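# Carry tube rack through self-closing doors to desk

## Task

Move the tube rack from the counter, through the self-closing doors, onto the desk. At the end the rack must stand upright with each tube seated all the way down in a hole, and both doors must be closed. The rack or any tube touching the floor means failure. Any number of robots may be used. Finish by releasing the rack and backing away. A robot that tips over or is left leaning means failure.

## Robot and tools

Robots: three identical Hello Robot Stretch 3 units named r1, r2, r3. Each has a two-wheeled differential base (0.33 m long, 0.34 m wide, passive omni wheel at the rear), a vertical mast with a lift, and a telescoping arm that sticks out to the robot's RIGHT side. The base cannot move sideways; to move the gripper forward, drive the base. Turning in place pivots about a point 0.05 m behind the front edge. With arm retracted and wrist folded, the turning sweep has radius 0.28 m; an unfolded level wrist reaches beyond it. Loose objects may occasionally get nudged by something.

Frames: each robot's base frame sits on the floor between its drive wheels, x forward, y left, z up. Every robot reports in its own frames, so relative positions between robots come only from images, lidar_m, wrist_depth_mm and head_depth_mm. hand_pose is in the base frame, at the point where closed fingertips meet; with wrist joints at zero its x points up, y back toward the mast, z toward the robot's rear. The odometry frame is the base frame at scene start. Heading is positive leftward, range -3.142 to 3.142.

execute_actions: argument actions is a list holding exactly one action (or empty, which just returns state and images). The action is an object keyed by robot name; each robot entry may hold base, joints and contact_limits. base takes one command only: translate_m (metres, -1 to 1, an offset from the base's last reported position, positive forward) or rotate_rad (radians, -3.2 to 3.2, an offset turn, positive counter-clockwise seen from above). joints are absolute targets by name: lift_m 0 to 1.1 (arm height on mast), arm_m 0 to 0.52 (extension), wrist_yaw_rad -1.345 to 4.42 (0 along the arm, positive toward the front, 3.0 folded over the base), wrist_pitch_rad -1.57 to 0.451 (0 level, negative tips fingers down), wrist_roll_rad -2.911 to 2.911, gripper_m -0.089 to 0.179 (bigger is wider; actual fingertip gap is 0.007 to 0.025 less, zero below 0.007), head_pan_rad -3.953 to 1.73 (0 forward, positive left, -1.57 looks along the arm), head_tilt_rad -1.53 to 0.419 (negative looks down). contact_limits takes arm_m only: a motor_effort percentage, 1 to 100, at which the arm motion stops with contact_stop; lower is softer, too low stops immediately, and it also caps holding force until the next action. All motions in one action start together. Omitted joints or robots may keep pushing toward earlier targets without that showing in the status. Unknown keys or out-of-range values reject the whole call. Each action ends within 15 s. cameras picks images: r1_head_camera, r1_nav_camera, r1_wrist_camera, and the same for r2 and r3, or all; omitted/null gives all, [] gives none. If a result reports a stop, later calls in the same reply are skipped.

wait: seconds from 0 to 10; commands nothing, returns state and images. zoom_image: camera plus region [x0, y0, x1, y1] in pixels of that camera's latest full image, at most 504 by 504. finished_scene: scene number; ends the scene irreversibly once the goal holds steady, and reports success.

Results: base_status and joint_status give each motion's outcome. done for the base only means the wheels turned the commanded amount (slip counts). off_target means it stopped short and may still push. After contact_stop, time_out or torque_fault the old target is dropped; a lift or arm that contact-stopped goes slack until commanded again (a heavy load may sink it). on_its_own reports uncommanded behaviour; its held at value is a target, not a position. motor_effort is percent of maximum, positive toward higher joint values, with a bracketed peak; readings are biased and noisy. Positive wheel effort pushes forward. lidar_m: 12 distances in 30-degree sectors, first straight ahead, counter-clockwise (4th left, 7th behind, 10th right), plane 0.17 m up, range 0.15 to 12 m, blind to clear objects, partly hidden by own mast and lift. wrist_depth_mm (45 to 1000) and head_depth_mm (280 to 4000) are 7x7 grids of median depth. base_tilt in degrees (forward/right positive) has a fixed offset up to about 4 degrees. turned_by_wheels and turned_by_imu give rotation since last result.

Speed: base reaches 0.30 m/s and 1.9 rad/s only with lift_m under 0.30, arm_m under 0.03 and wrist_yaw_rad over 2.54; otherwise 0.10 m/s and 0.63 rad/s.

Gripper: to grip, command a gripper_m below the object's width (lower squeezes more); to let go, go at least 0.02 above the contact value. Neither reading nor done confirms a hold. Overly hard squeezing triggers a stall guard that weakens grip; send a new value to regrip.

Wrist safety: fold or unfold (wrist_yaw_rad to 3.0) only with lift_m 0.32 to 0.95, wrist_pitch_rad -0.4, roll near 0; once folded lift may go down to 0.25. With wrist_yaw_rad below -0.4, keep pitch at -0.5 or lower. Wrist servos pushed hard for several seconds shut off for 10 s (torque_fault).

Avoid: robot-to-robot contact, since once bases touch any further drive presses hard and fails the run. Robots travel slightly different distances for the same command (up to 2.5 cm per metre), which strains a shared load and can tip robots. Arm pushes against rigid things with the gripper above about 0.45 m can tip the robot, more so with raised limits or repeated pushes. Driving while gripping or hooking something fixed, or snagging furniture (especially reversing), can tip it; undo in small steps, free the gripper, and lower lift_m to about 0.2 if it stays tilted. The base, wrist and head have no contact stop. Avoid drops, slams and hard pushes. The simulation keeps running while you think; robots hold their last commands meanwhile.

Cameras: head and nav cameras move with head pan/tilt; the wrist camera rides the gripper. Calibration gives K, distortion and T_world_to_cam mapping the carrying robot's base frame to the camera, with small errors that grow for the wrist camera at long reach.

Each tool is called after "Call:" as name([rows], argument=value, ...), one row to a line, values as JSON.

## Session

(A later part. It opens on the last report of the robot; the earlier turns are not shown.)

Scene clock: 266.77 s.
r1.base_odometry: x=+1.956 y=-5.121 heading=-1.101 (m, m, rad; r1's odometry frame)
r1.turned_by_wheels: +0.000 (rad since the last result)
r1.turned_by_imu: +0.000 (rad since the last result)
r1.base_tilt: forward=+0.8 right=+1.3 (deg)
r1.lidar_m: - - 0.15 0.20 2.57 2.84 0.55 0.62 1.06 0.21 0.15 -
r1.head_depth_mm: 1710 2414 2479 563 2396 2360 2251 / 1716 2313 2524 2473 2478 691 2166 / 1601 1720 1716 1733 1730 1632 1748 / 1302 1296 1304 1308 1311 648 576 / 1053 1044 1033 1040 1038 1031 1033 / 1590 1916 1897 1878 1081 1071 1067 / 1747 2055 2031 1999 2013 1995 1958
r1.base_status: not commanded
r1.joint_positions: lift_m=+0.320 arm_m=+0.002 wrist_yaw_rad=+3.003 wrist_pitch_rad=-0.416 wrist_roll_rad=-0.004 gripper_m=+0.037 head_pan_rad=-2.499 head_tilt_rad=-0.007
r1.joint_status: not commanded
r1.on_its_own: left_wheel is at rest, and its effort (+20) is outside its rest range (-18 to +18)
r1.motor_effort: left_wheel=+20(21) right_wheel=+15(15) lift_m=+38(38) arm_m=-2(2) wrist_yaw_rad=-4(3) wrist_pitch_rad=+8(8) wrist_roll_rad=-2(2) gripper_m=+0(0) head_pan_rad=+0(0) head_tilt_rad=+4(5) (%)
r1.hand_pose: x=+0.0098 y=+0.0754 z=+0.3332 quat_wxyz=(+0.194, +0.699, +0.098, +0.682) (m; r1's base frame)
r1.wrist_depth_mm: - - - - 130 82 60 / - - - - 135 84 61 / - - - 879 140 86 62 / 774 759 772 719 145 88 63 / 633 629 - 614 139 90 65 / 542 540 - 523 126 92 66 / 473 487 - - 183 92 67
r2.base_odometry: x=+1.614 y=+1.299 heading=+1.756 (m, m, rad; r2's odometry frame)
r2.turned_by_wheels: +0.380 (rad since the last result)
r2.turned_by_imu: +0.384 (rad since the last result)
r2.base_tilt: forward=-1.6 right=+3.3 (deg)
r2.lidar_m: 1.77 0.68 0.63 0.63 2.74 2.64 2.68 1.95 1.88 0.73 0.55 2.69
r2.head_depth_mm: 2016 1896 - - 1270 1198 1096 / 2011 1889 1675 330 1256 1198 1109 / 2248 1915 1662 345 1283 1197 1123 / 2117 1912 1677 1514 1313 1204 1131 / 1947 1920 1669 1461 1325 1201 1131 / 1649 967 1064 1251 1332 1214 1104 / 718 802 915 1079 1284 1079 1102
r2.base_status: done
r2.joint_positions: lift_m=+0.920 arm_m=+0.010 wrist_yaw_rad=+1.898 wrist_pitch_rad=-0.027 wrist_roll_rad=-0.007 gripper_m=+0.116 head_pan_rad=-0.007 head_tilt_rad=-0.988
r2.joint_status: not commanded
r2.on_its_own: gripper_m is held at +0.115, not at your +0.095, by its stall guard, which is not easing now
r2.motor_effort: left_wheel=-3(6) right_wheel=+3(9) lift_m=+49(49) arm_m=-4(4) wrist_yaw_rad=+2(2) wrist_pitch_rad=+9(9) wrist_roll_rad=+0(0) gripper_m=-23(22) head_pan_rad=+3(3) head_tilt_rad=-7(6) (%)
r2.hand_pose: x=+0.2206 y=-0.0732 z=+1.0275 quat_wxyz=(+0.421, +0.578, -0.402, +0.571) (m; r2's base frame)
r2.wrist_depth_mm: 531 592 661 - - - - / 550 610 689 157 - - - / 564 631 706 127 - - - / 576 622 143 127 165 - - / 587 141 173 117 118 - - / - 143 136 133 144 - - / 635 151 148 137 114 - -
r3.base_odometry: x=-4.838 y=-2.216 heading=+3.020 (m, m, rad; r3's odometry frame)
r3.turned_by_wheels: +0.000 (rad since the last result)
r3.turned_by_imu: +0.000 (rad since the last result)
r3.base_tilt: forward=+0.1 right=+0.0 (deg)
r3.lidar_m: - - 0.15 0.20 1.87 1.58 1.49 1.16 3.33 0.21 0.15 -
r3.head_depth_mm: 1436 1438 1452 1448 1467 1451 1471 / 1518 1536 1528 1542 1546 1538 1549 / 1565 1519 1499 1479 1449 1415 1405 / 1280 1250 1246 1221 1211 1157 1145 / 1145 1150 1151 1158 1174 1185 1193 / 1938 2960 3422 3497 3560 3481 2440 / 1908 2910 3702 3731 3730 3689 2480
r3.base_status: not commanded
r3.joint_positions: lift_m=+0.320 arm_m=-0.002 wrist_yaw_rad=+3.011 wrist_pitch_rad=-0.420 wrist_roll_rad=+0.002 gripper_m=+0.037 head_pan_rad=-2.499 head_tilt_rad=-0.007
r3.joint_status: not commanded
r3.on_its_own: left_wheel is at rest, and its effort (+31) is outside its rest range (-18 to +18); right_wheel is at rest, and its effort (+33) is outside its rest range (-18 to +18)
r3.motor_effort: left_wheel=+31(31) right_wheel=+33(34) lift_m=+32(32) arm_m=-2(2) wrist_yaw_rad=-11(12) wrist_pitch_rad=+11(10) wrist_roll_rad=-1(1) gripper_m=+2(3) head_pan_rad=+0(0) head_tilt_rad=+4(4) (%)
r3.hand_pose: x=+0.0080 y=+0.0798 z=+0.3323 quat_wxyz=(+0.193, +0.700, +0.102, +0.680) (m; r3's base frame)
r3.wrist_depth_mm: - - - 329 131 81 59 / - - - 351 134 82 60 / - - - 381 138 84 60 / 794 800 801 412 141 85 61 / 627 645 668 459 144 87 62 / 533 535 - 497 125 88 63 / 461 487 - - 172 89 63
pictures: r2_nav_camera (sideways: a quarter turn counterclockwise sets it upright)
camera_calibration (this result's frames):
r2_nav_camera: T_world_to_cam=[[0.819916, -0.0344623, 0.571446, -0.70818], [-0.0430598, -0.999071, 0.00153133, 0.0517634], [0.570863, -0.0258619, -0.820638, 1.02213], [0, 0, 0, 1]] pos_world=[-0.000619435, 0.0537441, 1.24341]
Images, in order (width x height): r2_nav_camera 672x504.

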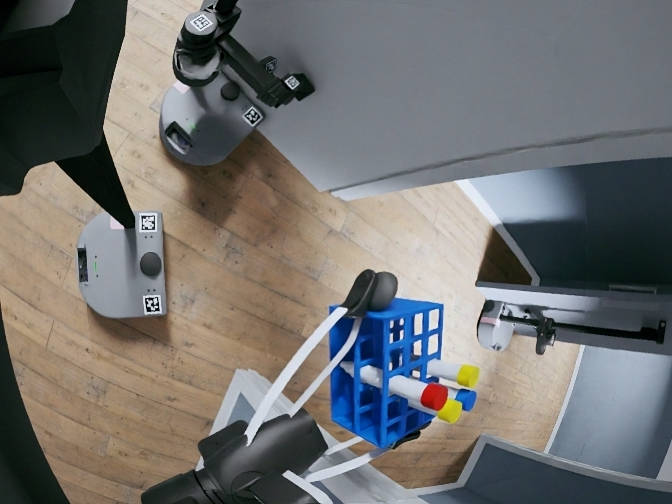

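Call:
execute_actions([
  {"r2":{"base":{"translate_m":0.35}}},
], cameras=[])

Call:
execute_actions([
  {"r2":{"base":{"rotate_rad":-0.5}}},
], cameras=["r2_nav_camera"])

Scene clock: 271.67 s.
r1.base_odometry: x=+1.956 y=-5.121 heading=-1.101 (m, m, rad; r1's odometry frame)
r1.turned_by_wheels: +0.000 (rad since the last result)
r1.turned_by_imu: -0.001 (rad since the last result)
r1.base_tilt: forward=+0.9 right=+1.3 (deg)
r1.lidar_m: - - 0.15 0.20 2.57 2.83 2.52 0.45 0.45 0.21 0.15 -
r1.head_depth_mm: 1710 2388 2444 2441 2426 2388 2231 / 1716 2286 2500 2528 2465 2342 2122 / 1606 1704 1718 1717 1724 407 1653 / 1289 1307 1302 1306 1317 407 395 / 1048 1047 1029 411 410 393 391 / 1585 1913 1050 535 1061 652 1049 / 1737 2057 2045 1989 2006 683 1944
r1.base_status: not commanded
r1.joint_positions: lift_m=+0.320 arm_m=+0.002 wrist_yaw_rad=+3.003 wrist_pitch_rad=-0.416 wrist_roll_rad=-0.004 gripper_m=+0.037 head_pan_rad=-2.499 head_tilt_rad=-0.007
r1.joint_status: not commanded
r1.on_its_own: left_wheel is at rest, and its effort (+20) is outside its rest range (-18 to +18)
r1.motor_effort: left_wheel=+20(20) right_wheel=+15(15) lift_m=+38(38) arm_m=-3(2) wrist_yaw_rad=-3(2) wrist_pitch_rad=+8(8) wrist_roll_rad=-2(2) gripper_m=+0(1) head_pan_rad=+0(0) head_tilt_rad=+4(4) (%)
r1.hand_pose: x=+0.0098 y=+0.0754 z=+0.3332 quat_wxyz=(+0.194, +0.699, +0.098, +0.682) (m; r1's base frame)
r1.wrist_depth_mm: - - - - 130 82 60 / - - - - 135 84 61 / - - - 889 140 86 62 / 781 763 772 723 145 88 63 / 637 639 - 608 139 90 64 / 547 539 - 524 126 92 66 / 468 481 - - 183 92 67
r2.base_odometry: x=+1.549 y=+1.643 heading=+1.756 (m, m, rad; r2's odometry frame)
r2.turned_by_wheels: +0.000 (rad since the last result)
r2.turned_by_imu: +0.001 (rad since the last result)
r2.base_tilt: forward=-1.6 right=+3.2 (deg)
r2.lidar_m: 1.52 0.45 0.45 0.50 0.81 2.94 2.91 2.13 0.81 0.46 1.45 1.79
r2.head_depth_mm: 1743 1841 1676 - 1284 1199 1095 / 1735 1856 1680 331 1266 1200 1111 / 2145 1916 1672 345 1279 1206 1120 / 1925 1905 1673 1536 1328 1204 1128 / 1644 1838 1671 1489 1326 1202 1128 / 1441 1633 1679 1006 1103 1190 1103 / 1275 1411 675 747 868 1121 1106
r2.base_status: done
r2.joint_positions: lift_m=+0.920 arm_m=+0.010 wrist_yaw_rad=+1.898 wrist_pitch_rad=-0.027 wrist_roll_rad=-0.007 gripper_m=+0.116 head_pan_rad=-0.007 head_tilt_rad=-0.988
r2.joint_status: not commanded
r2.on_its_own: gripper_m is held at +0.115, not at your +0.095, by its stall guard, which is not easing now
r2.motor_effort: left_wheel=-3(6) right_wheel=+3(8) lift_m=+49(49) arm_m=-4(4) wrist_yaw_rad=+2(2) wrist_pitch_rad=+9(9) wrist_roll_rad=+0(0) gripper_m=-22(23) head_pan_rad=+3(3) head_tilt_rad=-6(6) (%)
r2.hand_pose: x=+0.2206 y=-0.0732 z=+1.0275 quat_wxyz=(+0.421, +0.578, -0.402, +0.571) (m; r2's base frame)
r2.wrist_depth_mm: 362 438 - - - - - / 370 455 - 157 - - - / 383 466 - 127 - - - / 394 424 143 127 165 - - / 398 141 173 117 118 - - / - 143 135 133 143 - - / 439 151 148 137 114 - -
r3.base_odometry: x=-4.838 y=-2.216 heading=+3.020 (m, m, rad; r3's odometry frame)
r3.turned_by_wheels: +0.000 (rad since the last result)
r3.turned_by_imu: +0.001 (rad since the last result)
r3.base_tilt: forward=+0.1 right=+0.0 (deg)
r3.lidar_m: - - 0.15 0.20 1.87 1.58 1.49 1.16 3.31 0.21 0.15 -
r3.head_depth_mm: 1424 1430 1438 1456 1445 1461 1470 / 1514 1529 1533 1536 1538 1544 1554 / 1559 1520 1515 1477 1447 1415 1402 / 1273 1258 1242 1223 1204 1155 1141 / 1136 1143 1155 1154 1183 1192 1199 / 1902 2894 3462 3467 3463 3402 2446 / 1911 2811 3778 3730 3775 3698 2464
r3.base_status: not commanded
r3.joint_positions: lift_m=+0.320 arm_m=-0.002 wrist_yaw_rad=+3.011 wrist_pitch_rad=-0.420 wrist_roll_rad=+0.002 gripper_m=+0.037 head_pan_rad=-2.499 head_tilt_rad=-0.007
r3.joint_status: not commanded
r3.on_its_own: left_wheel is at rest, and its effort (+30) is outside its rest range (-18 to +18); right_wheel is at rest, and its effort (+34) is outside its rest range (-18 to +18)
r3.motor_effort: left_wheel=+30(30) right_wheel=+34(34) lift_m=+32(32) arm_m=-2(2) wrist_yaw_rad=-12(11) wrist_pitch_rad=+10(11) wrist_roll_rad=-1(1) gripper_m=+3(2) head_pan_rad=+0(0) head_tilt_rad=+4(4) (%)
r3.hand_pose: x=+0.0080 y=+0.0798 z=+0.3323 quat_wxyz=(+0.193, +0.700, +0.102, +0.680) (m; r3's base frame)
r3.wrist_depth_mm: - - - 331 130 81 59 / - - - 352 134 82 60 / - - - 377 137 84 60 / 780 791 792 413 141 85 61 / 638 634 670 460 143 87 62 / 529 540 - 502 125 88 63 / 458 489 - - 172 90 63
pictures: none
No camera images: the call's "cameras" was empty. Leave "cameras" out to get every camera's image.

Scene clock: 273.43 s.
r1.base_odometry: x=+1.956 y=-5.121 heading=-1.101 (m, m, rad; r1's odometry frame)
r1.turned_by_wheels: +0.000 (rad since the last result)
r1.turned_by_imu: +0.000 (rad since the last result)
r1.base_tilt: forward=+1.0 right=+1.4 (deg)
r1.lidar_m: - - 0.15 0.20 2.57 2.83 2.53 1.06 0.44 0.21 0.15 -
r1.head_depth_mm: 1712 2397 2440 2420 2430 2407 2236 / 1724 2306 2514 2534 2489 2467 2121 / 1607 1709 1715 1718 1730 1546 366 / 1301 1303 1310 1308 1310 369 343 / 1051 1043 1036 1043 1030 340 335 / 1590 1927 1047 514 517 362 346 / 1746 2068 1962 392 391 376 369
r1.base_status: not commanded
r1.joint_positions: lift_m=+0.320 arm_m=+0.002 wrist_yaw_rad=+3.003 wrist_pitch_rad=-0.416 wrist_roll_rad=-0.004 gripper_m=+0.037 head_pan_rad=-2.499 head_tilt_rad=-0.007
r1.joint_status: not commanded
r1.on_its_own: left_wheel is at rest, and its effort (+20) is outside its rest range (-18 to +18)
r1.motor_effort: left_wheel=+20(21) right_wheel=+15(15) lift_m=+38(38) arm_m=-2(2) wrist_yaw_rad=-3(3) wrist_pitch_rad=+8(8) wrist_roll_rad=-2(2) gripper_m=+1(1) head_pan_rad=+1(0) head_tilt_rad=+4(3) (%)
r1.hand_pose: x=+0.0098 y=+0.0754 z=+0.3332 quat_wxyz=(+0.194, +0.699, +0.098, +0.682) (m; r1's base frame)
r1.wrist_depth_mm: - - - - 130 82 60 / - - - - 135 84 61 / - - - 887 140 86 62 / 783 759 774 717 145 88 63 / 638 633 - 617 139 90 64 / 544 544 - 523 126 93 66 / 468 481 - - 183 92 67
r2.base_odometry: x=+1.549 y=+1.643 heading=+1.256 (m, m, rad; r2's odometry frame)
r2.turned_by_wheels: -0.500 (rad since the last result)
r2.turned_by_imu: -0.506 (rad since the last result)
r2.base_tilt: forward=-1.6 right=+3.3 (deg)
r2.lidar_m: 1.79 1.49 0.45 0.45 0.51 0.66 2.94 2.86 2.12 0.74 0.46 1.49
r2.head_depth_mm: 2204 1905 - - 1283 1195 1096 / 2257 1929 1675 331 1262 1202 1107 / 2242 1917 1653 345 1287 1197 1124 / 2248 1910 1669 1530 1310 1202 1128 / 1990 1885 1671 1482 1336 1210 1123 / 1727 1862 1692 1494 1335 1211 1109 / 2109 1912 1697 1488 1341 1180 1103
r2.base_status: done
r2.joint_positions: lift_m=+0.920 arm_m=+0.010 wrist_yaw_rad=+1.898 wrist_pitch_rad=-0.027 wrist_roll_rad=-0.007 gripper_m=+0.116 head_pan_rad=-0.007 head_tilt_rad=-0.988
r2.joint_status: not commanded
r2.on_its_own: gripper_m is held at +0.115, not at your +0.095, by its stall guard, which is not easing now
r2.motor_effort: left_wheel=+1(5) right_wheel=-4(6) lift_m=+49(49) arm_m=-4(4) wrist_yaw_rad=+2(2) wrist_pitch_rad=+9(9) wrist_roll_rad=+0(0) gripper_m=-22(21) head_pan_rad=+3(3) head_tilt_rad=-6(6) (%)
r2.hand_pose: x=+0.2206 y=-0.0732 z=+1.0275 quat_wxyz=(+0.421, +0.578, -0.402, +0.571) (m; r2's base frame)
r2.wrist_depth_mm: - - - - - - - / - - - 157 - - - / - - - 127 - - - / - - 143 127 166 - - / - 141 173 117 119 - - / - 142 135 133 144 - - / - 152 148 138 114 - -
r3.base_odometry: x=-4.838 y=-2.216 heading=+3.020 (m, m, rad; r3's odometry frame)
r3.turned_by_wheels: +0.000 (rad since the last result)
r3.turned_by_imu: +0.000 (rad since the last result)
r3.base_tilt: forward=+0.0 right=+0.1 (deg)
r3.lidar_m: - - 0.15 0.20 1.87 1.58 1.49 1.16 3.33 0.21 0.15 -
r3.head_depth_mm: 1433 1423 1449 1444 1459 1456 1469 / 1508 1544 1532 1532 1541 1551 1561 / 1552 1534 1488 1475 1458 1434 1391 / 1284 1258 1231 1225 1208 1163 1138 / 1140 1151 1148 1158 1177 1192 1196 / 1929 2893 3520 3448 3472 3439 2437 / 1898 2863 3807 3734 3766 3704 2441
r3.base_status: not commanded
r3.joint_positions: lift_m=+0.320 arm_m=-0.002 wrist_yaw_rad=+3.011 wrist_pitch_rad=-0.420 wrist_roll_rad=+0.002 gripper_m=+0.037 head_pan_rad=-2.499 head_tilt_rad=-0.007
r3.joint_status: not commanded
r3.on_its_own: left_wheel is at rest, and its effort (+30) is outside its rest range (-18 to +18); right_wheel is at rest, and its effort (+34) is outside its rest range (-18 to +18)
r3.motor_effort: left_wheel=+30(31) right_wheel=+34(34) lift_m=+32(32) arm_m=-2(1) wrist_yaw_rad=-12(12) wrist_pitch_rad=+11(10) wrist_roll_rad=-1(1) gripper_m=+2(3) head_pan_rad=+0(0) head_tilt_rad=+4(4) (%)
r3.hand_pose: x=+0.0080 y=+0.0798 z=+0.3323 quat_wxyz=(+0.193, +0.700, +0.102, +0.680) (m; r3's base frame)
r3.wrist_depth_mm: - - - 331 130 81 59 / - - - 356 134 82 60 / - - - 380 138 84 60 / 792 785 795 415 141 85 61 / 639 638 678 463 143 86 62 / 534 530 - 498 125 88 63 / 467 487 - - 171 90 63
pictures: r2_nav_camera (sideways: a quarter turn counterclockwise sets it upright)
camera_calibration (this result's frames):
r2_nav_camera: T_world_to_cam=[[0.819943, -0.0344598, 0.571408, -0.70813], [-0.0430564, -0.999071, 0.00153303, 0.0517612], [0.570824, -0.0258597, -0.820665, 1.02217], [0, 0, 0, 1]] pos_world=[-0.000622369, 0.0537441, 1.24341]
Images, in order (width x height): r2_nav_camera 672x504.

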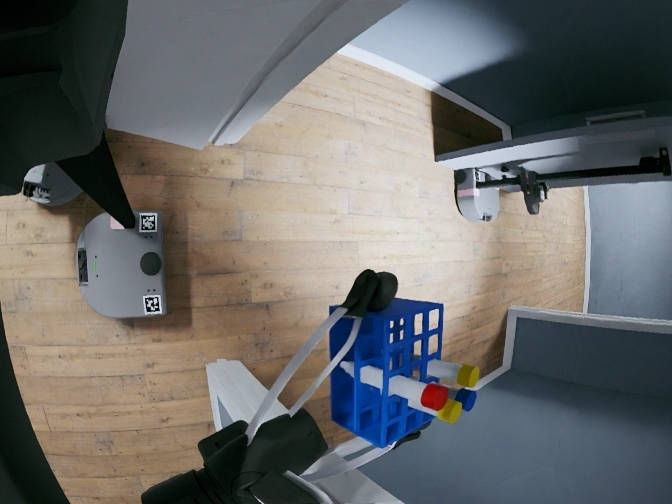

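Call:
execute_actions([
  {"r2":{"base":{"translate_m":0.5}}},
], cameras=[])

Call:
execute_actions([
  {"r2":{"base":{"rotate_rad":-0.2}}},
], cameras=[])

Call:
execute_actions([
  {"r2":{"base":{"translate_m":0.95}},"r1":{"base":{"translate_m":-1.0}}},
], cameras=[])

Call:
execute_actions([
  {"r2":{"base":{"rotate_rad":0.2}}},
], cameras=["r2_nav_camera"])

Scene clock: 280.43 s.
r1.base_odometry: x=+1.956 y=-5.121 heading=-1.101 (m, m, rad; r1's odometry frame)
r1.turned_by_wheels: +0.000 (rad since the last result)
r1.turned_by_imu: -0.001 (rad since the last result)
r1.base_tilt: forward=+0.9 right=+1.2 (deg)
r1.lidar_m: - - 0.15 0.20 2.56 2.83 2.53 1.06 0.96 0.21 0.15 -
r1.head_depth_mm: 1709 2408 2411 2444 2437 2406 2243 / 1723 2309 2498 2493 2476 2448 2168 / 1605 1710 1721 1741 1723 1724 1751 / 1303 1304 1301 1315 1325 1313 1321 / 1052 1046 1039 1037 1034 1036 1035 / 1593 1889 1906 1872 1088 1073 1063 / 1745 2039 2041 2017 2004 1975 1940
r1.base_status: not commanded
r1.joint_positions: lift_m=+0.320 arm_m=+0.002 wrist_yaw_rad=+3.003 wrist_pitch_rad=-0.416 wrist_roll_rad=-0.004 gripper_m=+0.037 head_pan_rad=-2.499 head_tilt_rad=-0.007
r1.joint_status: not commanded
r1.on_its_own: left_wheel is at rest, and its effort (+20) is outside its rest range (-18 to +18)
r1.motor_effort: left_wheel=+20(20) right_wheel=+15(15) lift_m=+38(38) arm_m=-2(2) wrist_yaw_rad=-3(4) wrist_pitch_rad=+8(8) wrist_roll_rad=-2(2) gripper_m=+0(0) head_pan_rad=-1(0) head_tilt_rad=+4(4) (%)
r1.hand_pose: x=+0.0098 y=+0.0754 z=+0.3332 quat_wxyz=(+0.194, +0.699, +0.098, +0.682) (m; r1's base frame)
r1.wrist_depth_mm: - - - - 130 82 61 / - - - - 135 84 61 / - - - 895 140 86 62 / 780 752 763 711 145 88 63 / 631 639 - 611 139 90 64 / 535 542 - 521 126 92 66 / 472 482 - - 183 92 67
r2.base_odometry: x=+1.704 y=+2.119 heading=+1.256 (m, m, rad; r2's odometry frame)
r2.turned_by_wheels: +0.000 (rad since the last result)
r2.turned_by_imu: +0.002 (rad since the last result)
r2.base_tilt: forward=-1.6 right=+3.2 (deg)
r2.lidar_m: 1.76 1.16 1.10 0.64 0.49 0.64 3.45 2.87 0.46 0.77 1.08 1.51
r2.head_depth_mm: 2069 1888 1680 - 1278 1197 1095 / 2231 1908 1664 332 1265 1208 1110 / 2244 1916 1662 345 1282 1206 1124 / 2212 1912 1670 1510 1327 1207 1131 / 2091 1694 1655 1485 1325 1206 1129 / 1237 1578 1649 1486 1333 1205 1115 / 1275 1341 1600 1499 1333 1212 1114
r2.base_status: done
r2.joint_positions: lift_m=+0.920 arm_m=+0.010 wrist_yaw_rad=+1.898 wrist_pitch_rad=-0.027 wrist_roll_rad=-0.007 gripper_m=+0.116 head_pan_rad=-0.007 head_tilt_rad=-0.988
r2.joint_status: not commanded
r2.on_its_own: gripper_m is held at +0.115, not at your +0.095, by its stall guard, which is not easing now
r2.motor_effort: left_wheel=+1(5) right_wheel=-4(5) lift_m=+49(50) arm_m=-4(4) wrist_yaw_rad=+2(2) wrist_pitch_rad=+9(9) wrist_roll_rad=+0(0) gripper_m=-22(22) head_pan_rad=+2(3) head_tilt_rad=-7(6) (%)
r2.hand_pose: x=+0.2206 y=-0.0732 z=+1.0275 quat_wxyz=(+0.421, +0.578, -0.402, +0.571) (m; r2's base frame)
r2.wrist_depth_mm: - - - - - - - / - - - 156 - - - / - - - 127 - - - / - - 143 128 165 - - / - 141 174 117 118 - - / - 143 136 133 143 - - / - 151 148 137 114 - -
r3.base_odometry: x=-4.838 y=-2.216 heading=+3.020 (m, m, rad; r3's odometry frame)
r3.turned_by_wheels: +0.000 (rad since the last result)
r3.turned_by_imu: +0.002 (rad since the last result)
r3.base_tilt: forward=+0.0 right=+0.0 (deg)
r3.lidar_m: - - 0.15 0.20 1.48 1.58 1.49 1.16 3.34 0.21 0.15 -
r3.head_depth_mm: 1430 1436 1448 1447 1460 1464 1463 / 1521 1540 1531 1520 1542 1556 1562 / 1567 1539 1498 1466 1454 1431 1395 / 1279 1265 1233 1219 1200 1164 1154 / 1142 1147 1147 1162 1178 1180 1195 / 1942 2885 3389 3467 3418 3489 2444 / 1924 2850 3679 3743 3817 3674 2483
r3.base_status: not commanded
r3.joint_positions: lift_m=+0.320 arm_m=-0.002 wrist_yaw_rad=+3.011 wrist_pitch_rad=-0.420 wrist_roll_rad=+0.002 gripper_m=+0.037 head_pan_rad=-2.499 head_tilt_rad=-0.007
r3.joint_status: not commanded
r3.on_its_own: left_wheel is at rest, and its effort (+31) is outside its rest range (-18 to +18); right_wheel is at rest, and its effort (+33) is outside its rest range (-18 to +18)
r3.motor_effort: left_wheel=+31(31) right_wheel=+33(33) lift_m=+32(32) arm_m=-2(2) wrist_yaw_rad=-12(12) wrist_pitch_rad=+10(10) wrist_roll_rad=-1(1) gripper_m=+3(2) head_pan_rad=-1(1) head_tilt_rad=+4(4) (%)
r3.hand_pose: x=+0.0080 y=+0.0798 z=+0.3323 quat_wxyz=(+0.193, +0.700, +0.102, +0.680) (m; r3's base frame)
r3.wrist_depth_mm: - - - 333 131 81 59 / - - - 355 134 82 60 / - - - 381 137 84 60 / 780 793 811 412 142 85 61 / 646 642 668 460 144 87 62 / 537 532 - 502 125 88 62 / 456 495 - - 172 89 63
pictures: none
No camera images: the call's "cameras" was empty. Leave "cameras" out to get every camera's image.

Scene clock: 281.63 s.
r1.base_odometry: x=+1.956 y=-5.121 heading=-1.101 (m, m, rad; r1's odometry frame)
r1.turned_by_wheels: +0.000 (rad since the last result)
r1.turned_by_imu: +0.000 (rad since the last result)
r1.base_tilt: forward=+1.0 right=+1.4 (deg)
r1.lidar_m: - - 0.15 0.20 2.57 2.83 2.52 1.06 0.96 0.21 0.15 -
r1.head_depth_mm: 1711 2395 2468 2448 2454 2394 2245 / 1717 2305 2510 2513 2483 2464 2154 / 1616 1713 1731 1731 1721 1743 1755 / 1293 1301 1305 1302 1306 1305 1318 / 1052 1046 1033 1039 1037 1032 1029 / 1588 1904 1918 1865 1088 1081 1059 / 1737 2044 2034 2035 2005 1980 1947
r1.base_status: not commanded
r1.joint_positions: lift_m=+0.320 arm_m=+0.002 wrist_yaw_rad=+3.003 wrist_pitch_rad=-0.416 wrist_roll_rad=-0.004 gripper_m=+0.037 head_pan_rad=-2.499 head_tilt_rad=-0.007
r1.joint_status: not commanded
r1.on_its_own: left_wheel is at rest, and its effort (+21) is outside its rest range (-18 to +18)
r1.motor_effort: left_wheel=+21(20) right_wheel=+15(15) lift_m=+38(38) arm_m=-2(2) wrist_yaw_rad=-3(3) wrist_pitch_rad=+8(8) wrist_roll_rad=-2(2) gripper_m=+1(1) head_pan_rad=-1(0) head_tilt_rad=+4(4) (%)
r1.hand_pose: x=+0.0098 y=+0.0754 z=+0.3332 quat_wxyz=(+0.194, +0.699, +0.098, +0.682) (m; r1's base frame)
r1.wrist_depth_mm: - - - - 130 82 60 / - - - - 135 84 61 / - - - 891 140 86 62 / 779 756 777 708 145 88 63 / 637 637 - 618 139 90 65 / 545 536 - 524 126 92 66 / 471 483 - - 183 92 67
r2.base_odometry: x=+1.704 y=+2.119 heading=+1.056 (m, m, rad; r2's odometry frame)
r2.turned_by_wheels: -0.200 (rad since the last result)
r2.turned_by_imu: -0.202 (rad since the last result)
r2.base_tilt: forward=-1.6 right=+3.2 (deg)
r2.lidar_m: 2.11 1.17 1.17 1.06 0.49 0.51 1.09 3.47 0.47 0.46 1.04 1.26
r2.head_depth_mm: 2056 1903 - - 1272 1199 1096 / 2058 1892 1674 330 1271 1195 1114 / 2088 1908 1667 345 1283 1199 1118 / 2216 1920 1669 1516 1331 1200 1130 / 2253 1929 1673 1482 1337 1206 1130 / 2253 1915 1635 1497 1332 1206 1115 / 2263 1685 1604 1490 1335 1215 1108
r2.base_status: done
r2.joint_positions: lift_m=+0.920 arm_m=+0.010 wrist_yaw_rad=+1.898 wrist_pitch_rad=-0.027 wrist_roll_rad=-0.007 gripper_m=+0.116 head_pan_rad=-0.007 head_tilt_rad=-0.988
r2.joint_status: not commanded
r2.on_its_own: gripper_m is held at +0.115, not at your +0.095, by its stall guard, which is not easing now
r2.motor_effort: left_wheel=+2(4) right_wheel=-4(7) lift_m=+49(49) arm_m=-4(4) wrist_yaw_rad=+2(2) wrist_pitch_rad=+9(9) wrist_roll_rad=+0(0) gripper_m=-22(23) head_pan_rad=+3(3) head_tilt_rad=-6(6) (%)
r2.hand_pose: x=+0.2206 y=-0.0732 z=+1.0275 quat_wxyz=(+0.421, +0.578, -0.402, +0.571) (m; r2's base frame)
r2.wrist_depth_mm: - - - - - - - / - - - 156 - - - / - - - 128 - - - / - - 143 127 165 - - / - 140 173 117 118 - - / - 142 136 133 143 - - / - 151 148 137 114 - -
r3.base_odometry: x=-4.838 y=-2.216 heading=+3.020 (m, m, rad; r3's odometry frame)
r3.turned_by_wheels: +0.000 (rad since the last result)
r3.turned_by_imu: +0.000 (rad since the last result)
r3.base_tilt: forward=+0.1 right=+0.1 (deg)
r3.lidar_m: - - 0.15 0.20 1.44 1.58 1.49 1.15 3.34 0.21 0.15 -
r3.head_depth_mm: 1436 1443 1456 1456 1467 1466 1460 / 1513 1536 1535 1539 1534 1555 1548 / 1545 1538 1508 1471 1441 1420 1413 / 1284 1256 1243 1215 1204 1166 1146 / 1140 1147 1153 1160 1174 1179 1197 / 1946 2897 3463 3470 3478 3478 2436 / 1907 2883 3663 3671 3707 3619 2466
r3.base_status: not commanded
r3.joint_positions: lift_m=+0.320 arm_m=-0.002 wrist_yaw_rad=+3.011 wrist_pitch_rad=-0.420 wrist_roll_rad=+0.002 gripper_m=+0.037 head_pan_rad=-2.499 head_tilt_rad=-0.007
r3.joint_status: not commanded
r3.on_its_own: left_wheel is at rest, and its effort (+31) is outside its rest range (-18 to +18); right_wheel is at rest, and its effort (+34) is outside its rest range (-18 to +18)
r3.motor_effort: left_wheel=+31(31) right_wheel=+34(33) lift_m=+32(32) arm_m=-2(2) wrist_yaw_rad=-12(12) wrist_pitch_rad=+10(10) wrist_roll_rad=-1(1) gripper_m=+3(3) head_pan_rad=+0(0) head_tilt_rad=+4(4) (%)
r3.hand_pose: x=+0.0080 y=+0.0798 z=+0.3323 quat_wxyz=(+0.193, +0.700, +0.102, +0.680) (m; r3's base frame)
r3.wrist_depth_mm: - - - 328 130 81 59 / - - - 356 133 82 60 / - - - 378 138 84 60 / 780 777 803 411 141 85 61 / 634 638 663 456 143 87 62 / 530 526 - 498 125 88 63 / 458 490 - - 171 89 63
pictures: none
No camera images: the call's "cameras" was empty. Leave "cameras" out to get every camera's image.

Scene clock: 292.90 s.
r1.base_odometry: x=+1.503 y=-4.229 heading=-1.101 (m, m, rad; r1's odometry frame)
r1.turned_by_wheels: +0.000 (rad since the last result)
r1.turned_by_imu: +0.002 (rad since the last result)
r1.base_tilt: forward=+0.9 right=+1.4 (deg)
r1.lidar_m: 1.76 2.58 2.63 2.35 2.37 1.73 1.55 1.41 0.87 0.77 0.70 0.88
r1.head_depth_mm: 1501 1490 1481 1462 1449 1447 1442 / 1564 1555 1557 1538 1535 1522 1510 / 1643 1655 1639 1637 1629 1603 1597 / 1642 1712 1700 1698 1678 1685 1680 / 1406 1411 1412 1411 1414 1426 1421 / 1178 1174 1180 1183 1192 1192 1183 / 1008 1016 1020 1021 1025 1025 1020
r1.base_status: done
r1.joint_positions: lift_m=+0.320 arm_m=+0.002 wrist_yaw_rad=+2.998 wrist_pitch_rad=-0.417 wrist_roll_rad=-0.004 gripper_m=+0.037 head_pan_rad=-2.499 head_tilt_rad=-0.007
r1.joint_status: not commanded
r1.motor_effort: left_wheel=-2(16) right_wheel=+0(13) lift_m=+38(38) arm_m=-4(15) wrist_yaw_rad=+2(57) wrist_pitch_rad=+8(11) wrist_roll_rad=-1(2) gripper_m=+1(2) head_pan_rad=+1(1) head_tilt_rad=+4(4) (%)
r1.hand_pose: x=+0.0108 y=+0.0750 z=+0.3329 quat_wxyz=(+0.196, +0.699, +0.097, +0.681) (m; r1's base frame)
r1.wrist_depth_mm: - - - - - - - / - - - - - - - / - - - - - - - / 773 770 772 772 773 758 762 / 640 637 - 629 649 625 627 / 540 541 - 540 552 539 536 / 470 484 - - 466 472 464
r2.base_odometry: x=+2.171 y=+2.946 heading=+1.057 (m, m, rad; r2's odometry frame)
r2.turned_by_wheels: +0.000 (rad since the last result)
r2.turned_by_imu: +0.004 (rad since the last result)
r2.base_tilt: forward=-1.6 right=+3.2 (deg)
r2.lidar_m: 1.15 1.13 0.63 0.71 1.23 1.27 1.26 1.14 0.96 0.87 0.88 1.07
r2.head_depth_mm: 1125 1341 1583 - 1275 1199 1102 / 1101 1321 1580 331 1265 1195 1113 / 2236 1859 1618 345 1285 1208 1119 / 2220 1905 1651 1528 1330 1202 1132 / 2253 1919 1684 1478 1330 1209 1128 / 2253 1924 1687 1497 1325 1207 1101 / 2268 1933 1681 1492 1286 1179 1106
r2.base_status: done
r2.joint_positions: lift_m=+0.920 arm_m=+0.010 wrist_yaw_rad=+1.898 wrist_pitch_rad=-0.027 wrist_roll_rad=-0.007 gripper_m=+0.116 head_pan_rad=-0.007 head_tilt_rad=-0.988
r2.joint_status: not commanded
r2.on_its_own: gripper_m is held at +0.115, not at your +0.095, by its stall guard, which is not easing now
r2.motor_effort: left_wheel=+1(7) right_wheel=-3(4) lift_m=+49(49) arm_m=-4(4) wrist_yaw_rad=+2(3) wrist_pitch_rad=+9(9) wrist_roll_rad=+0(0) gripper_m=-22(22) head_pan_rad=+2(3) head_tilt_rad=-6(6) (%)
r2.hand_pose: x=+0.2206 y=-0.0732 z=+1.0275 quat_wxyz=(+0.421, +0.578, -0.402, +0.571) (m; r2's base frame)
r2.wrist_depth_mm: 795 - - - - 953 907 / 829 - - 156 - 962 916 / 839 - - 127 - - 961 / 852 982 143 127 166 - 987 / 852 141 173 117 119 - - / - 143 136 133 143 - - / 755 151 148 138 115 - 936
r3.base_odometry: x=-4.838 y=-2.216 heading=+3.020 (m, m, rad; r3's odometry frame)
r3.turned_by_wheels: +0.000 (rad since the last result)
r3.turned_by_imu: +0.003 (rad since the last result)
r3.base_tilt: forward=+0.1 right=+0.0 (deg)
r3.lidar_m: - - 0.15 0.20 1.72 0.67 1.49 1.16 3.31 0.21 0.15 -
r3.head_depth_mm: 1431 1449 1456 1452 1453 1470 1462 / 1519 1522 1522 1544 1544 1555 1548 / 1575 1526 1507 1477 1444 1415 1405 / 1281 1252 1234 1221 1202 1168 1139 / 1140 1144 1157 1161 1183 1184 1197 / 1946 2864 3503 3484 3510 3406 2424 / 1921 2849 3720 3834 3776 3624 2468
r3.base_status: not commanded
r3.joint_positions: lift_m=+0.320 arm_m=-0.002 wrist_yaw_rad=+3.011 wrist_pitch_rad=-0.420 wrist_roll_rad=+0.002 gripper_m=+0.037 head_pan_rad=-2.499 head_tilt_rad=-0.007
r3.joint_status: not commanded
r3.on_its_own: left_wheel is at rest, and its effort (+30) is outside its rest range (-18 to +18); right_wheel is at rest, and its effort (+34) is outside its rest range (-18 to +18)
r3.motor_effort: left_wheel=+30(30) right_wheel=+34(34) lift_m=+32(32) arm_m=-1(2) wrist_yaw_rad=-12(12) wrist_pitch_rad=+10(10) wrist_roll_rad=-1(1) gripper_m=+3(2) head_pan_rad=+0(1) head_tilt_rad=+4(4) (%)
r3.hand_pose: x=+0.0080 y=+0.0798 z=+0.3323 quat_wxyz=(+0.193, +0.700, +0.102, +0.680) (m; r3's base frame)
r3.wrist_depth_mm: - - - 331 130 81 59 / - - - 351 134 82 60 / - - - 381 137 84 60 / 773 787 811 409 141 85 61 / 612 644 668 456 143 87 62 / 525 538 - 506 125 88 63 / 462 488 - - 171 90 63
pictures: none
No camera images: the call's "cameras" was empty. Leave "cameras" out to get every camera's image.

Scene clock: 294.10 s.
r1.base_odometry: x=+1.503 y=-4.229 heading=-1.101 (m, m, rad; r1's odometry frame)
r1.turned_by_wheels: +0.000 (rad since the last result)
r1.turned_by_imu: +0.000 (rad since the last result)
r1.base_tilt: forward=+1.0 right=+1.4 (deg)
r1.lidar_m: 1.76 2.57 2.64 2.35 2.36 1.74 1.55 1.41 0.87 0.77 0.75 0.92
r1.head_depth_mm: 1484 1482 1472 1463 1466 1450 1433 / 1572 1568 1547 1543 1537 1539 1522 / 1631 1660 1640 1620 1608 1611 1597 / 1648 1719 1697 1700 1675 1678 1673 / 1409 1397 1412 1409 1413 1429 1420 / 1174 1186 1187 1183 1185 1181 1188 / 1009 1015 1018 1018 1018 1026 1021
r1.base_status: not commanded
r1.joint_positions: lift_m=+0.320 arm_m=+0.002 wrist_yaw_rad=+2.998 wrist_pitch_rad=-0.417 wrist_roll_rad=-0.004 gripper_m=+0.037 head_pan_rad=-2.499 head_tilt_rad=-0.007
r1.joint_status: not commanded
r1.motor_effort: left_wheel=-2(2) right_wheel=+0(0) lift_m=+38(38) arm_m=-4(4) wrist_yaw_rad=+3(2) wrist_pitch_rad=+8(8) wrist_roll_rad=-1(1) gripper_m=+0(1) head_pan_rad=+1(0) head_tilt_rad=+4(4) (%)
r1.hand_pose: x=+0.0108 y=+0.0750 z=+0.3329 quat_wxyz=(+0.196, +0.699, +0.097, +0.681) (m; r1's base frame)
r1.wrist_depth_mm: - - - - - - - / - - - - - - - / - - - - - - - / 761 758 771 773 775 770 766 / 648 643 - 640 651 633 629 / 542 539 - 535 557 538 535 / 472 477 - - 463 464 468
r2.base_odometry: x=+2.171 y=+2.946 heading=+1.256 (m, m, rad; r2's odometry frame)
r2.turned_by_wheels: +0.200 (rad since the last result)
r2.turned_by_imu: +0.202 (rad since the last result)
r2.base_tilt: forward=-1.6 right=+3.2 (deg)
r2.lidar_m: 4.38 0.92 0.63 0.71 1.28 1.25 1.14 1.17 0.89 0.87 0.91 1.15
r2.head_depth_mm: 2210 1319 - - 1275 1197 1098 / 2216 1927 1681 331 1257 1198 1111 / 2246 1884 1665 345 1291 1206 1124 / 2262 1921 1666 1530 1325 1203 1132 / 2251 1929 1678 1479 1340 1201 1137 / 2219 1902 1673 1495 1300 1210 1106 / 2270 1944 1624 1502 1186 1198 1113
r2.base_status: done
r2.joint_positions: lift_m=+0.920 arm_m=+0.010 wrist_yaw_rad=+1.898 wrist_pitch_rad=-0.027 wrist_roll_rad=-0.007 gripper_m=+0.116 head_pan_rad=-0.007 head_tilt_rad=-0.988
r2.joint_status: not commanded
r2.on_its_own: gripper_m is held at +0.115, not at your +0.095, by its stall guard, which is not easing now
r2.motor_effort: left_wheel=-3(8) right_wheel=+3(7) lift_m=+49(49) arm_m=-4(4) wrist_yaw_rad=+2(2) wrist_pitch_rad=+9(9) wrist_roll_rad=+0(0) gripper_m=-22(22) head_pan_rad=+2(3) head_tilt_rad=-6(6) (%)
r2.hand_pose: x=+0.2206 y=-0.0732 z=+1.0275 quat_wxyz=(+0.421, +0.578, -0.402, +0.571) (m; r2's base frame)
r2.wrist_depth_mm: 682 862 - - - - 797 / 702 872 - 157 - - 817 / 713 900 - 127 - - 859 / 737 824 143 127 166 - 858 / 729 141 173 117 118 952 875 / - 143 136 133 144 - 925 / 769 151 148 138 114 - 952
r3.base_odometry: x=-4.838 y=-2.216 heading=+3.020 (m, m, rad; r3's odometry frame)
r3.turned_by_wheels: +0.000 (rad since the last result)
r3.turned_by_imu: +0.000 (rad since the last result)
r3.base_tilt: forward=+0.1 right=+0.0 (deg)
r3.lidar_m: - - 0.15 0.20 1.69 0.70 1.49 1.16 3.32 0.21 0.15 -
r3.head_depth_mm: 1433 1446 1443 1460 1455 1455 1461 / 1524 1534 1531 1524 1555 1546 1546 / 1561 1530 1506 1479 1449 1414 1404 / 1271 1255 1241 1224 1200 1166 1147 / 1148 1152 1157 1159 1182 1182 1194 / 1942 2853 3463 3430 3476 3377 2439 / 1934 2860 3745 3788 3731 3585 2453
r3.base_status: not commanded
r3.joint_positions: lift_m=+0.320 arm_m=-0.002 wrist_yaw_rad=+3.011 wrist_pitch_rad=-0.420 wrist_roll_rad=+0.002 gripper_m=+0.037 head_pan_rad=-2.499 head_tilt_rad=-0.007
r3.joint_status: not commanded
r3.on_its_own: left_wheel is at rest, and its effort (+31) is outside its rest range (-18 to +18); right_wheel is at rest, and its effort (+34) is outside its rest range (-18 to +18)
r3.motor_effort: left_wheel=+31(30) right_wheel=+34(34) lift_m=+31(32) arm_m=-2(2) wrist_yaw_rad=-12(12) wrist_pitch_rad=+10(10) wrist_roll_rad=-1(1) gripper_m=+3(3) head_pan_rad=+0(0) head_tilt_rad=+4(4) (%)
r3.hand_pose: x=+0.0080 y=+0.0798 z=+0.3323 quat_wxyz=(+0.193, +0.700, +0.102, +0.680) (m; r3's base frame)
r3.wrist_depth_mm: - - - 331 130 81 59 / - - - 353 133 82 60 / - - - 378 137 84 60 / 743 771 803 414 141 85 61 / 628 637 675 459 143 87 62 / 531 539 - 498 125 88 63 / 461 492 - - 172 89 63
pictures: r2_nav_camera (sideways: a quarter turn counterclockwise sets it upright)
camera_calibration (this result's frames):
r2_nav_camera: T_world_to_cam=[[0.819967, -0.0344587, 0.571373, -0.708086], [-0.0430548, -0.999072, 0.00153454, 0.0517592], [0.57079, -0.0258586, -0.820689, 1.0222], [0, 0, 0, 1]] pos_world=[-0.000624897, 0.0537441, 1.24341]
Images, in order (width x height): r2_nav_camera 672x504.

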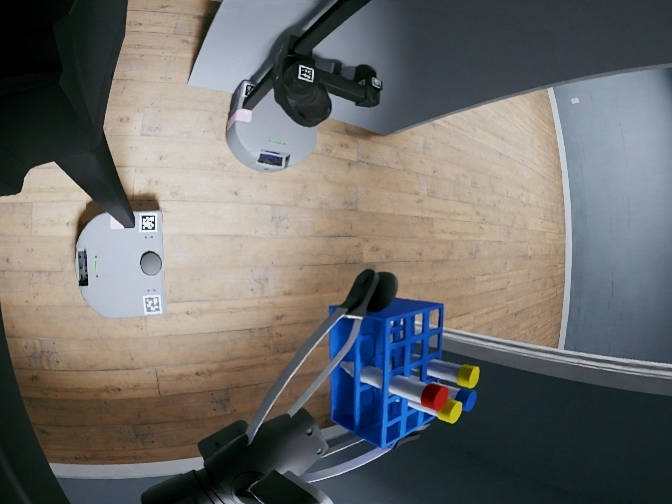

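Call:
execute_actions([
  {"r2":{"base":{"translate_m":0.62}}},
], cameras=[])

Call:
execute_actions([
  {"r2":{"base":{"rotate_rad":0.3}}},
], cameras=["r2_nav_camera"])

Call:
execute_actions([
  {"r2":{"base":{"translate_m":0.4}}},
], cameras=["r2_nav_camera"])

Scene clock: 302.07 s.
r1.base_odometry: x=+1.503 y=-4.229 heading=-1.101 (m, m, rad; r1's odometry frame)
r1.turned_by_wheels: +0.000 (rad since the last result)
r1.turned_by_imu: -0.002 (rad since the last result)
r1.base_tilt: forward=+0.9 right=+1.3 (deg)
r1.lidar_m: 1.76 2.57 2.64 2.36 2.37 1.73 1.55 1.42 0.87 0.77 0.77 0.94
r1.head_depth_mm: 1490 1485 1479 1470 1466 1450 1444 / 1567 1569 1559 1551 1548 1530 1520 / 1640 1658 1637 1621 1627 1610 1599 / 1649 1719 1694 1693 1670 1687 1681 / 1400 1412 1410 1417 1423 1417 1428 / 1171 1178 1183 1191 1184 1187 1193 / 1014 1012 1018 1019 1017 1022 1023
r1.base_status: not commanded
r1.joint_positions: lift_m=+0.320 arm_m=+0.002 wrist_yaw_rad=+2.998 wrist_pitch_rad=-0.417 wrist_roll_rad=-0.004 gripper_m=+0.037 head_pan_rad=-2.499 head_tilt_rad=-0.007
r1.joint_status: not commanded
r1.motor_effort: left_wheel=-1(2) right_wheel=+0(0) lift_m=+38(38) arm_m=-4(4) wrist_yaw_rad=+2(2) wrist_pitch_rad=+8(8) wrist_roll_rad=-1(1) gripper_m=+1(0) head_pan_rad=+0(1) head_tilt_rad=+4(4) (%)
r1.hand_pose: x=+0.0108 y=+0.0750 z=+0.3329 quat_wxyz=(+0.196, +0.699, +0.097, +0.681) (m; r1's base frame)
r1.wrist_depth_mm: - - - - - - - / - - - - - - - / - - - - - - - / 771 762 768 764 763 759 770 / 636 628 - 626 661 627 625 / 542 539 - 537 550 541 539 / 465 483 - - 467 471 469
r2.base_odometry: x=+2.363 y=+3.535 heading=+1.256 (m, m, rad; r2's odometry frame)
r2.turned_by_wheels: +0.000 (rad since the last result)
r2.turned_by_imu: +0.002 (rad since the last result)
r2.base_tilt: forward=-1.6 right=+3.2 (deg)
r2.lidar_m: 3.76 3.55 0.66 0.60 0.61 1.78 1.75 1.22 0.92 0.89 0.68 0.60
r2.head_depth_mm: 2208 1884 1673 - 1265 1196 1099 / 2201 1905 1679 331 1264 1199 1111 / 2227 1929 1658 344 1292 1197 1119 / 2244 1918 1669 1524 1333 1201 1127 / 2258 1922 1680 1490 1332 1204 1134 / 2262 1922 1691 1487 1333 1211 1110 / 2260 1929 1682 1508 1337 1209 1105
r2.base_status: done
r2.joint_positions: lift_m=+0.920 arm_m=+0.010 wrist_yaw_rad=+1.898 wrist_pitch_rad=-0.027 wrist_roll_rad=-0.007 gripper_m=+0.116 head_pan_rad=-0.007 head_tilt_rad=-0.988
r2.joint_status: not commanded
r2.on_its_own: gripper_m is held at +0.115, not at your +0.095, by its stall guard, which is not easing now
r2.motor_effort: left_wheel=-3(5) right_wheel=+3(8) lift_m=+49(49) arm_m=-4(4) wrist_yaw_rad=+2(2) wrist_pitch_rad=+9(9) wrist_roll_rad=+0(0) gripper_m=-22(23) head_pan_rad=+3(3) head_tilt_rad=-6(5) (%)
r2.hand_pose: x=+0.2206 y=-0.0732 z=+1.0275 quat_wxyz=(+0.421, +0.578, -0.402, +0.571) (m; r2's base frame)
r2.wrist_depth_mm: 677 - - - - - - / 679 - - 156 - - - / 713 - - 128 - - - / 719 - 143 128 165 - - / 671 141 173 117 119 - - / - 143 136 133 143 - 430 / 728 151 148 138 114 - 400
r3.base_odometry: x=-4.838 y=-2.216 heading=+3.020 (m, m, rad; r3's odometry frame)
r3.turned_by_wheels: +0.000 (rad since the last result)
r3.turned_by_imu: +0.002 (rad since the last result)
r3.base_tilt: forward=+0.1 right=+0.0 (deg)
r3.lidar_m: - - 0.15 0.20 1.68 1.58 0.46 0.46 3.32 0.21 0.15 -
r3.head_depth_mm: 1438 1446 401 536 1449 675 1460 / 1520 1527 1487 1530 1536 1536 1562 / 1557 1538 1502 1480 1441 742 1395 / 1284 1255 1236 1220 1200 1124 1135 / 1141 1148 1159 1161 1181 1188 1193 / 1904 2886 3402 3444 3400 3419 2443 / 1919 2835 3716 3762 3805 3604 2441
r3.base_status: not commanded
r3.joint_positions: lift_m=+0.320 arm_m=-0.002 wrist_yaw_rad=+3.011 wrist_pitch_rad=-0.420 wrist_roll_rad=+0.002 gripper_m=+0.037 head_pan_rad=-2.499 head_tilt_rad=-0.007
r3.joint_status: not commanded
r3.on_its_own: left_wheel is at rest, and its effort (+31) is outside its rest range (-18 to +18); right_wheel is at rest, and its effort (+34) is outside its rest range (-18 to +18)
r3.motor_effort: left_wheel=+31(30) right_wheel=+34(34) lift_m=+32(32) arm_m=-2(2) wrist_yaw_rad=-12(12) wrist_pitch_rad=+10(11) wrist_roll_rad=-1(1) gripper_m=+3(2) head_pan_rad=+1(0) head_tilt_rad=+4(4) (%)
r3.hand_pose: x=+0.0080 y=+0.0798 z=+0.3323 quat_wxyz=(+0.193, +0.700, +0.102, +0.680) (m; r3's base frame)
r3.wrist_depth_mm: - - - 331 130 81 59 / - - - 354 133 82 60 / - - - 378 137 84 60 / 795 773 801 407 141 85 61 / 629 643 665 456 143 87 62 / 532 531 - 501 125 88 63 / 458 486 - - 172 90 63
pictures: none
No camera images: the call's "cameras" was empty. Leave "cameras" out to get every camera's image.

Scene clock: 303.57 s.
r1.base_odometry: x=+1.503 y=-4.229 heading=-1.101 (m, m, rad; r1's odometry frame)
r1.turned_by_wheels: +0.000 (rad since the last result)
r1.turned_by_imu: +0.000 (rad since the last result)
r1.base_tilt: forward=+1.0 right=+1.3 (deg)
r1.lidar_m: 1.76 2.58 2.64 2.36 2.37 1.73 1.55 1.41 0.87 0.77 0.77 0.94
r1.head_depth_mm: 1495 1482 1472 1470 1453 1455 1442 / 1560 1568 1559 1546 1531 1520 1525 / 1643 1638 1645 1644 1625 1607 1601 / 1655 1711 1704 1698 1677 1685 1680 / 1399 1406 1405 1412 1422 1422 1422 / 1176 1183 1184 1183 1184 1187 1184 / 1012 1018 1024 1019 1018 1018 1017
r1.base_status: not commanded
r1.joint_positions: lift_m=+0.320 arm_m=+0.002 wrist_yaw_rad=+2.998 wrist_pitch_rad=-0.417 wrist_roll_rad=-0.004 gripper_m=+0.037 head_pan_rad=-2.499 head_tilt_rad=-0.007
r1.joint_status: not commanded
r1.motor_effort: left_wheel=-1(2) right_wheel=+0(0) lift_m=+38(38) arm_m=-4(4) wrist_yaw_rad=+2(1) wrist_pitch_rad=+8(8) wrist_roll_rad=-1(1) gripper_m=+0(0) head_pan_rad=+1(0) head_tilt_rad=+3(4) (%)
r1.hand_pose: x=+0.0108 y=+0.0750 z=+0.3329 quat_wxyz=(+0.196, +0.699, +0.097, +0.681) (m; r1's base frame)
r1.wrist_depth_mm: - - - - - - - / - - - - - - - / - - - - - - - / 785 766 765 771 781 772 765 / 632 631 - 634 662 623 628 / 549 539 - 535 554 535 537 / 471 481 - - 467 467 467
r2.base_odometry: x=+2.363 y=+3.535 heading=+1.556 (m, m, rad; r2's odometry frame)
r2.turned_by_wheels: +0.300 (rad since the last result)
r2.turned_by_imu: +0.303 (rad since the last result)
r2.base_tilt: forward=-1.6 right=+3.2 (deg)
r2.lidar_m: 3.79 0.70 0.65 0.60 0.82 1.82 1.60 0.99 0.89 0.89 0.60 3.76
r2.head_depth_mm: 2201 1905 1676 - 1282 1192 1090 / 2243 1921 1668 331 1273 1202 1113 / 2247 1910 1666 345 1283 1199 1127 / 2246 1908 1668 1538 1317 1200 1121 / 2249 1891 1688 1479 1327 1205 1125 / 2284 1918 1680 1484 1330 1205 1103 / 2279 1931 1591 1210 1302 1214 1033
r2.base_status: done
r2.joint_positions: lift_m=+0.920 arm_m=+0.010 wrist_yaw_rad=+1.898 wrist_pitch_rad=-0.027 wrist_roll_rad=-0.007 gripper_m=+0.116 head_pan_rad=-0.007 head_tilt_rad=-0.988
r2.joint_status: not commanded
r2.on_its_own: gripper_m is held at +0.115, not at your +0.095, by its stall guard, which is not easing now
r2.motor_effort: left_wheel=-3(7) right_wheel=+3(8) lift_m=+50(49) arm_m=-4(4) wrist_yaw_rad=+2(2) wrist_pitch_rad=+9(9) wrist_roll_rad=+0(0) gripper_m=-22(22) head_pan_rad=+3(2) head_tilt_rad=-6(6) (%)
r2.hand_pose: x=+0.2206 y=-0.0732 z=+1.0275 quat_wxyz=(+0.421, +0.578, -0.402, +0.571) (m; r2's base frame)
r2.wrist_depth_mm: 538 639 - - - - - / 556 651 - 156 - - - / 580 674 - 127 - - - / 588 648 144 128 165 - - / 582 140 174 117 119 - - / - 143 136 133 143 - - / 634 151 148 138 114 - -
r3.base_odometry: x=-4.838 y=-2.216 heading=+3.020 (m, m, rad; r3's odometry frame)
r3.turned_by_wheels: +0.000 (rad since the last result)
r3.turned_by_imu: +0.000 (rad since the last result)
r3.base_tilt: forward=+0.1 right=+0.1 (deg)
r3.lidar_m: - - 0.15 0.20 1.68 1.58 0.48 0.59 3.32 0.21 0.15 -
r3.head_depth_mm: 1431 1443 411 535 1464 689 1465 / 1514 1525 1539 1532 1538 685 1556 / 1558 1523 1510 1487 1440 1388 1402 / 1282 1256 1230 1213 1195 694 621 / 1148 1145 1160 1157 1170 1191 1191 / 1929 2889 3435 3481 3489 3483 2442 / 1927 2841 3688 3671 3787 3617 2451
r3.base_status: not commanded
r3.joint_positions: lift_m=+0.320 arm_m=-0.002 wrist_yaw_rad=+3.011 wrist_pitch_rad=-0.420 wrist_roll_rad=+0.002 gripper_m=+0.037 head_pan_rad=-2.499 head_tilt_rad=-0.007
r3.joint_status: not commanded
r3.on_its_own: left_wheel is at rest, and its effort (+30) is outside its rest range (-18 to +18); right_wheel is at rest, and its effort (+34) is outside its rest range (-18 to +18)
r3.motor_effort: left_wheel=+30(31) right_wheel=+34(34) lift_m=+31(31) arm_m=-2(1) wrist_yaw_rad=-12(12) wrist_pitch_rad=+10(10) wrist_roll_rad=-1(1) gripper_m=+3(2) head_pan_rad=-1(1) head_tilt_rad=+4(4) (%)
r3.hand_pose: x=+0.0080 y=+0.0798 z=+0.3323 quat_wxyz=(+0.193, +0.700, +0.102, +0.680) (m; r3's base frame)
r3.wrist_depth_mm: - - - 329 130 81 59 / - - - 356 133 83 60 / - - - 379 137 84 60 / 781 810 802 410 141 85 61 / 630 639 664 463 144 86 62 / 539 532 - 506 125 88 63 / 460 489 - - 171 89 63
pictures: r2_nav_camera (sideways: a quarter turn counterclockwise sets it upright)
camera_calibration (this result's frames):
r2_nav_camera: T_world_to_cam=[[0.819972, -0.0344531, 0.571366, -0.708076], [-0.043048, -0.999072, 0.00153485, 0.0517588], [0.570783, -0.0258547, -0.820694, 1.0222], [0, 0, 0, 1]] pos_world=[-0.00062577, 0.053744, 1.24341]
Images, in order (width x height): r2_nav_camera 672x504.

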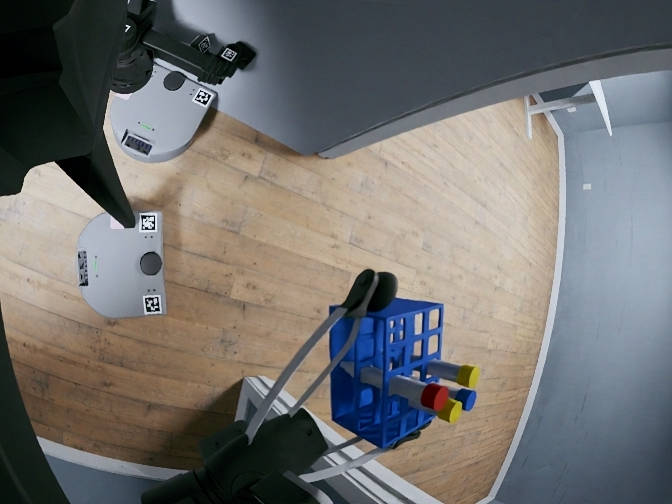

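Scene clock: 308.50 s.
r1.base_odometry: x=+1.503 y=-4.229 heading=-1.101 (m, m, rad; r1's odometry frame)
r1.turned_by_wheels: +0.000 (rad since the last result)
r1.turned_by_imu: -0.001 (rad since the last result)
r1.base_tilt: forward=+0.9 right=+1.4 (deg)
r1.lidar_m: 1.76 2.59 2.64 2.36 2.37 1.73 1.55 1.42 0.87 0.77 0.77 0.94
r1.head_depth_mm: 1487 1481 1463 1471 1456 1446 1441 / 1569 1564 1551 1541 1542 1516 1524 / 1626 1654 1653 1636 1611 1615 1591 / 1664 1724 1700 1685 1682 1684 1678 / 1399 1413 1397 1410 1423 1410 1422 / 1172 1180 1184 1189 1179 1186 1195 / 1011 1013 1014 1016 1021 1022 1021
r1.base_status: not commanded
r1.joint_positions: lift_m=+0.320 arm_m=+0.002 wrist_yaw_rad=+2.998 wrist_pitch_rad=-0.417 wrist_roll_rad=-0.004 gripper_m=+0.037 head_pan_rad=-2.499 head_tilt_rad=-0.007
r1.joint_status: not commanded
r1.motor_effort: left_wheel=-1(1) right_wheel=+0(0) lift_m=+38(38) arm_m=-4(3) wrist_yaw_rad=+3(2) wrist_pitch_rad=+8(8) wrist_roll_rad=-1(1) gripper_m=+0(0) head_pan_rad=+0(1) head_tilt_rad=+4(3) (%)
r1.hand_pose: x=+0.0108 y=+0.0750 z=+0.3329 quat_wxyz=(+0.196, +0.699, +0.097, +0.681) (m; r1's base frame)
r1.wrist_depth_mm: - - - - - - - / - - - - - - - / - - - - - - - / 778 752 779 771 768 758 767 / 638 633 - 640 648 632 637 / 539 542 - 534 552 535 535 / 475 481 - - 469 461 471
r2.base_odometry: x=+2.369 y=+3.935 heading=+1.556 (m, m, rad; r2's odometry frame)
r2.turned_by_wheels: +0.000 (rad since the last result)
r2.turned_by_imu: +0.002 (rad since the last result)
r2.base_tilt: forward=-1.6 right=+3.3 (deg)
r2.lidar_m: 3.40 3.03 0.49 0.50 0.63 2.15 1.83 1.14 1.02 0.50 2.49 3.39
r2.head_depth_mm: 2232 1894 1682 - 1281 1201 1094 / 2228 1912 1665 330 1262 1197 1108 / 2269 1902 1671 345 1284 1196 1121 / 2234 1923 1662 1534 1324 1213 1124 / 2235 1922 1680 1487 1329 1201 1130 / 2283 1929 1676 1486 1329 1206 1112 / 2272 1929 1691 1503 1336 1179 1112
r2.base_status: done
r2.joint_positions: lift_m=+0.920 arm_m=+0.010 wrist_yaw_rad=+1.898 wrist_pitch_rad=-0.027 wrist_roll_rad=-0.007 gripper_m=+0.116 head_pan_rad=-0.007 head_tilt_rad=-0.988
r2.joint_status: not commanded
r2.on_its_own: gripper_m is held at +0.115, not at your +0.095, by its stall guard, which is not easing now
r2.motor_effort: left_wheel=-3(4) right_wheel=+3(7) lift_m=+49(49) arm_m=-4(4) wrist_yaw_rad=+2(2) wrist_pitch_rad=+9(9) wrist_roll_rad=+0(0) gripper_m=-22(22) head_pan_rad=+3(2) head_tilt_rad=-7(7) (%)
r2.hand_pose: x=+0.2206 y=-0.0732 z=+1.0275 quat_wxyz=(+0.421, +0.578, -0.402, +0.571) (m; r2's base frame)
r2.wrist_depth_mm: - - - - - - - / - - - 157 - - - / - - - 128 - - - / - - 143 128 165 - - / 515 141 173 117 119 - - / - 143 135 134 143 - - / 559 151 148 138 114 - -
r3.base_odometry: x=-4.838 y=-2.216 heading=+3.020 (m, m, rad; r3's odometry frame)
r3.turned_by_wheels: +0.000 (rad since the last result)
r3.turned_by_imu: +0.001 (rad since the last result)
r3.base_tilt: forward=+0.1 right=+0.0 (deg)
r3.lidar_m: - - 0.15 0.20 1.68 1.58 1.49 1.16 0.55 0.21 0.15 -
r3.head_depth_mm: 1432 1438 1442 1450 1448 1461 1471 / 1532 1532 1529 1548 1535 1548 1552 / 1544 1521 1497 1474 1442 1427 1394 / 1277 1265 1241 1209 1203 501 1144 / 1140 1146 1153 1158 1145 457 1176 / 1923 2912 3396 3358 3443 454 2125 / 1908 2869 3616 483 485 463 481
r3.base_status: not commanded
r3.joint_positions: lift_m=+0.320 arm_m=-0.002 wrist_yaw_rad=+3.011 wrist_pitch_rad=-0.420 wrist_roll_rad=+0.002 gripper_m=+0.037 head_pan_rad=-2.499 head_tilt_rad=-0.007
r3.joint_status: not commanded
r3.on_its_own: left_wheel is at rest, and its effort (+31) is outside its rest range (-18 to +18); right_wheel is at rest, and its effort (+34) is outside its rest range (-18 to +18)
r3.motor_effort: left_wheel=+31(30) right_wheel=+34(34) lift_m=+32(32) arm_m=-2(2) wrist_yaw_rad=-12(11) wrist_pitch_rad=+10(10) wrist_roll_rad=-1(1) gripper_m=+2(2) head_pan_rad=+1(1) head_tilt_rad=+4(4) (%)
r3.hand_pose: x=+0.0080 y=+0.0798 z=+0.3323 quat_wxyz=(+0.193, +0.700, +0.102, +0.680) (m; r3's base frame)
r3.wrist_depth_mm: - - - 328 131 81 59 / - - - 353 134 83 60 / - - - 379 137 84 60 / 802 797 806 413 141 85 61 / 639 641 666 460 143 87 62 / 526 535 - 501 125 88 63 / 457 489 - - 171 90 63
pictures: r2_nav_camera (sideways: a quarter turn counterclockwise sets it upright)
camera_calibration (this result's frames):
r2_nav_camera: T_world_to_cam=[[0.819976, -0.0344533, 0.57136, -0.708068], [-0.0430481, -0.999072, 0.00153513, 0.0517584], [0.570777, -0.0258547, -0.820698, 1.02221], [0, 0, 0, 1]] pos_world=[-0.000626224, 0.053744, 1.24341]
Images, in order (width x height): r2_nav_camera 672x504.

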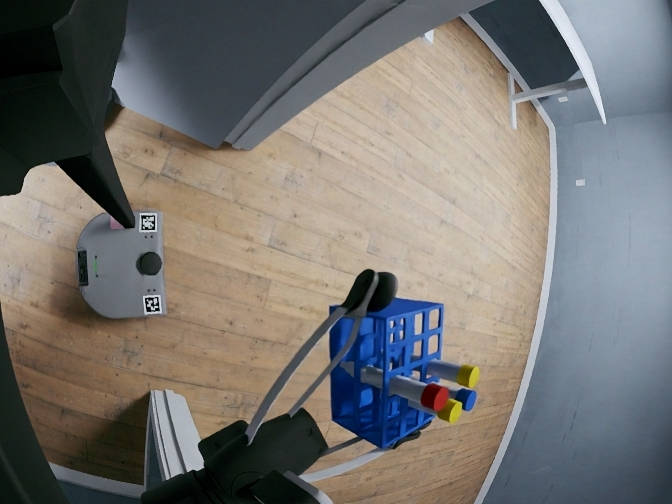

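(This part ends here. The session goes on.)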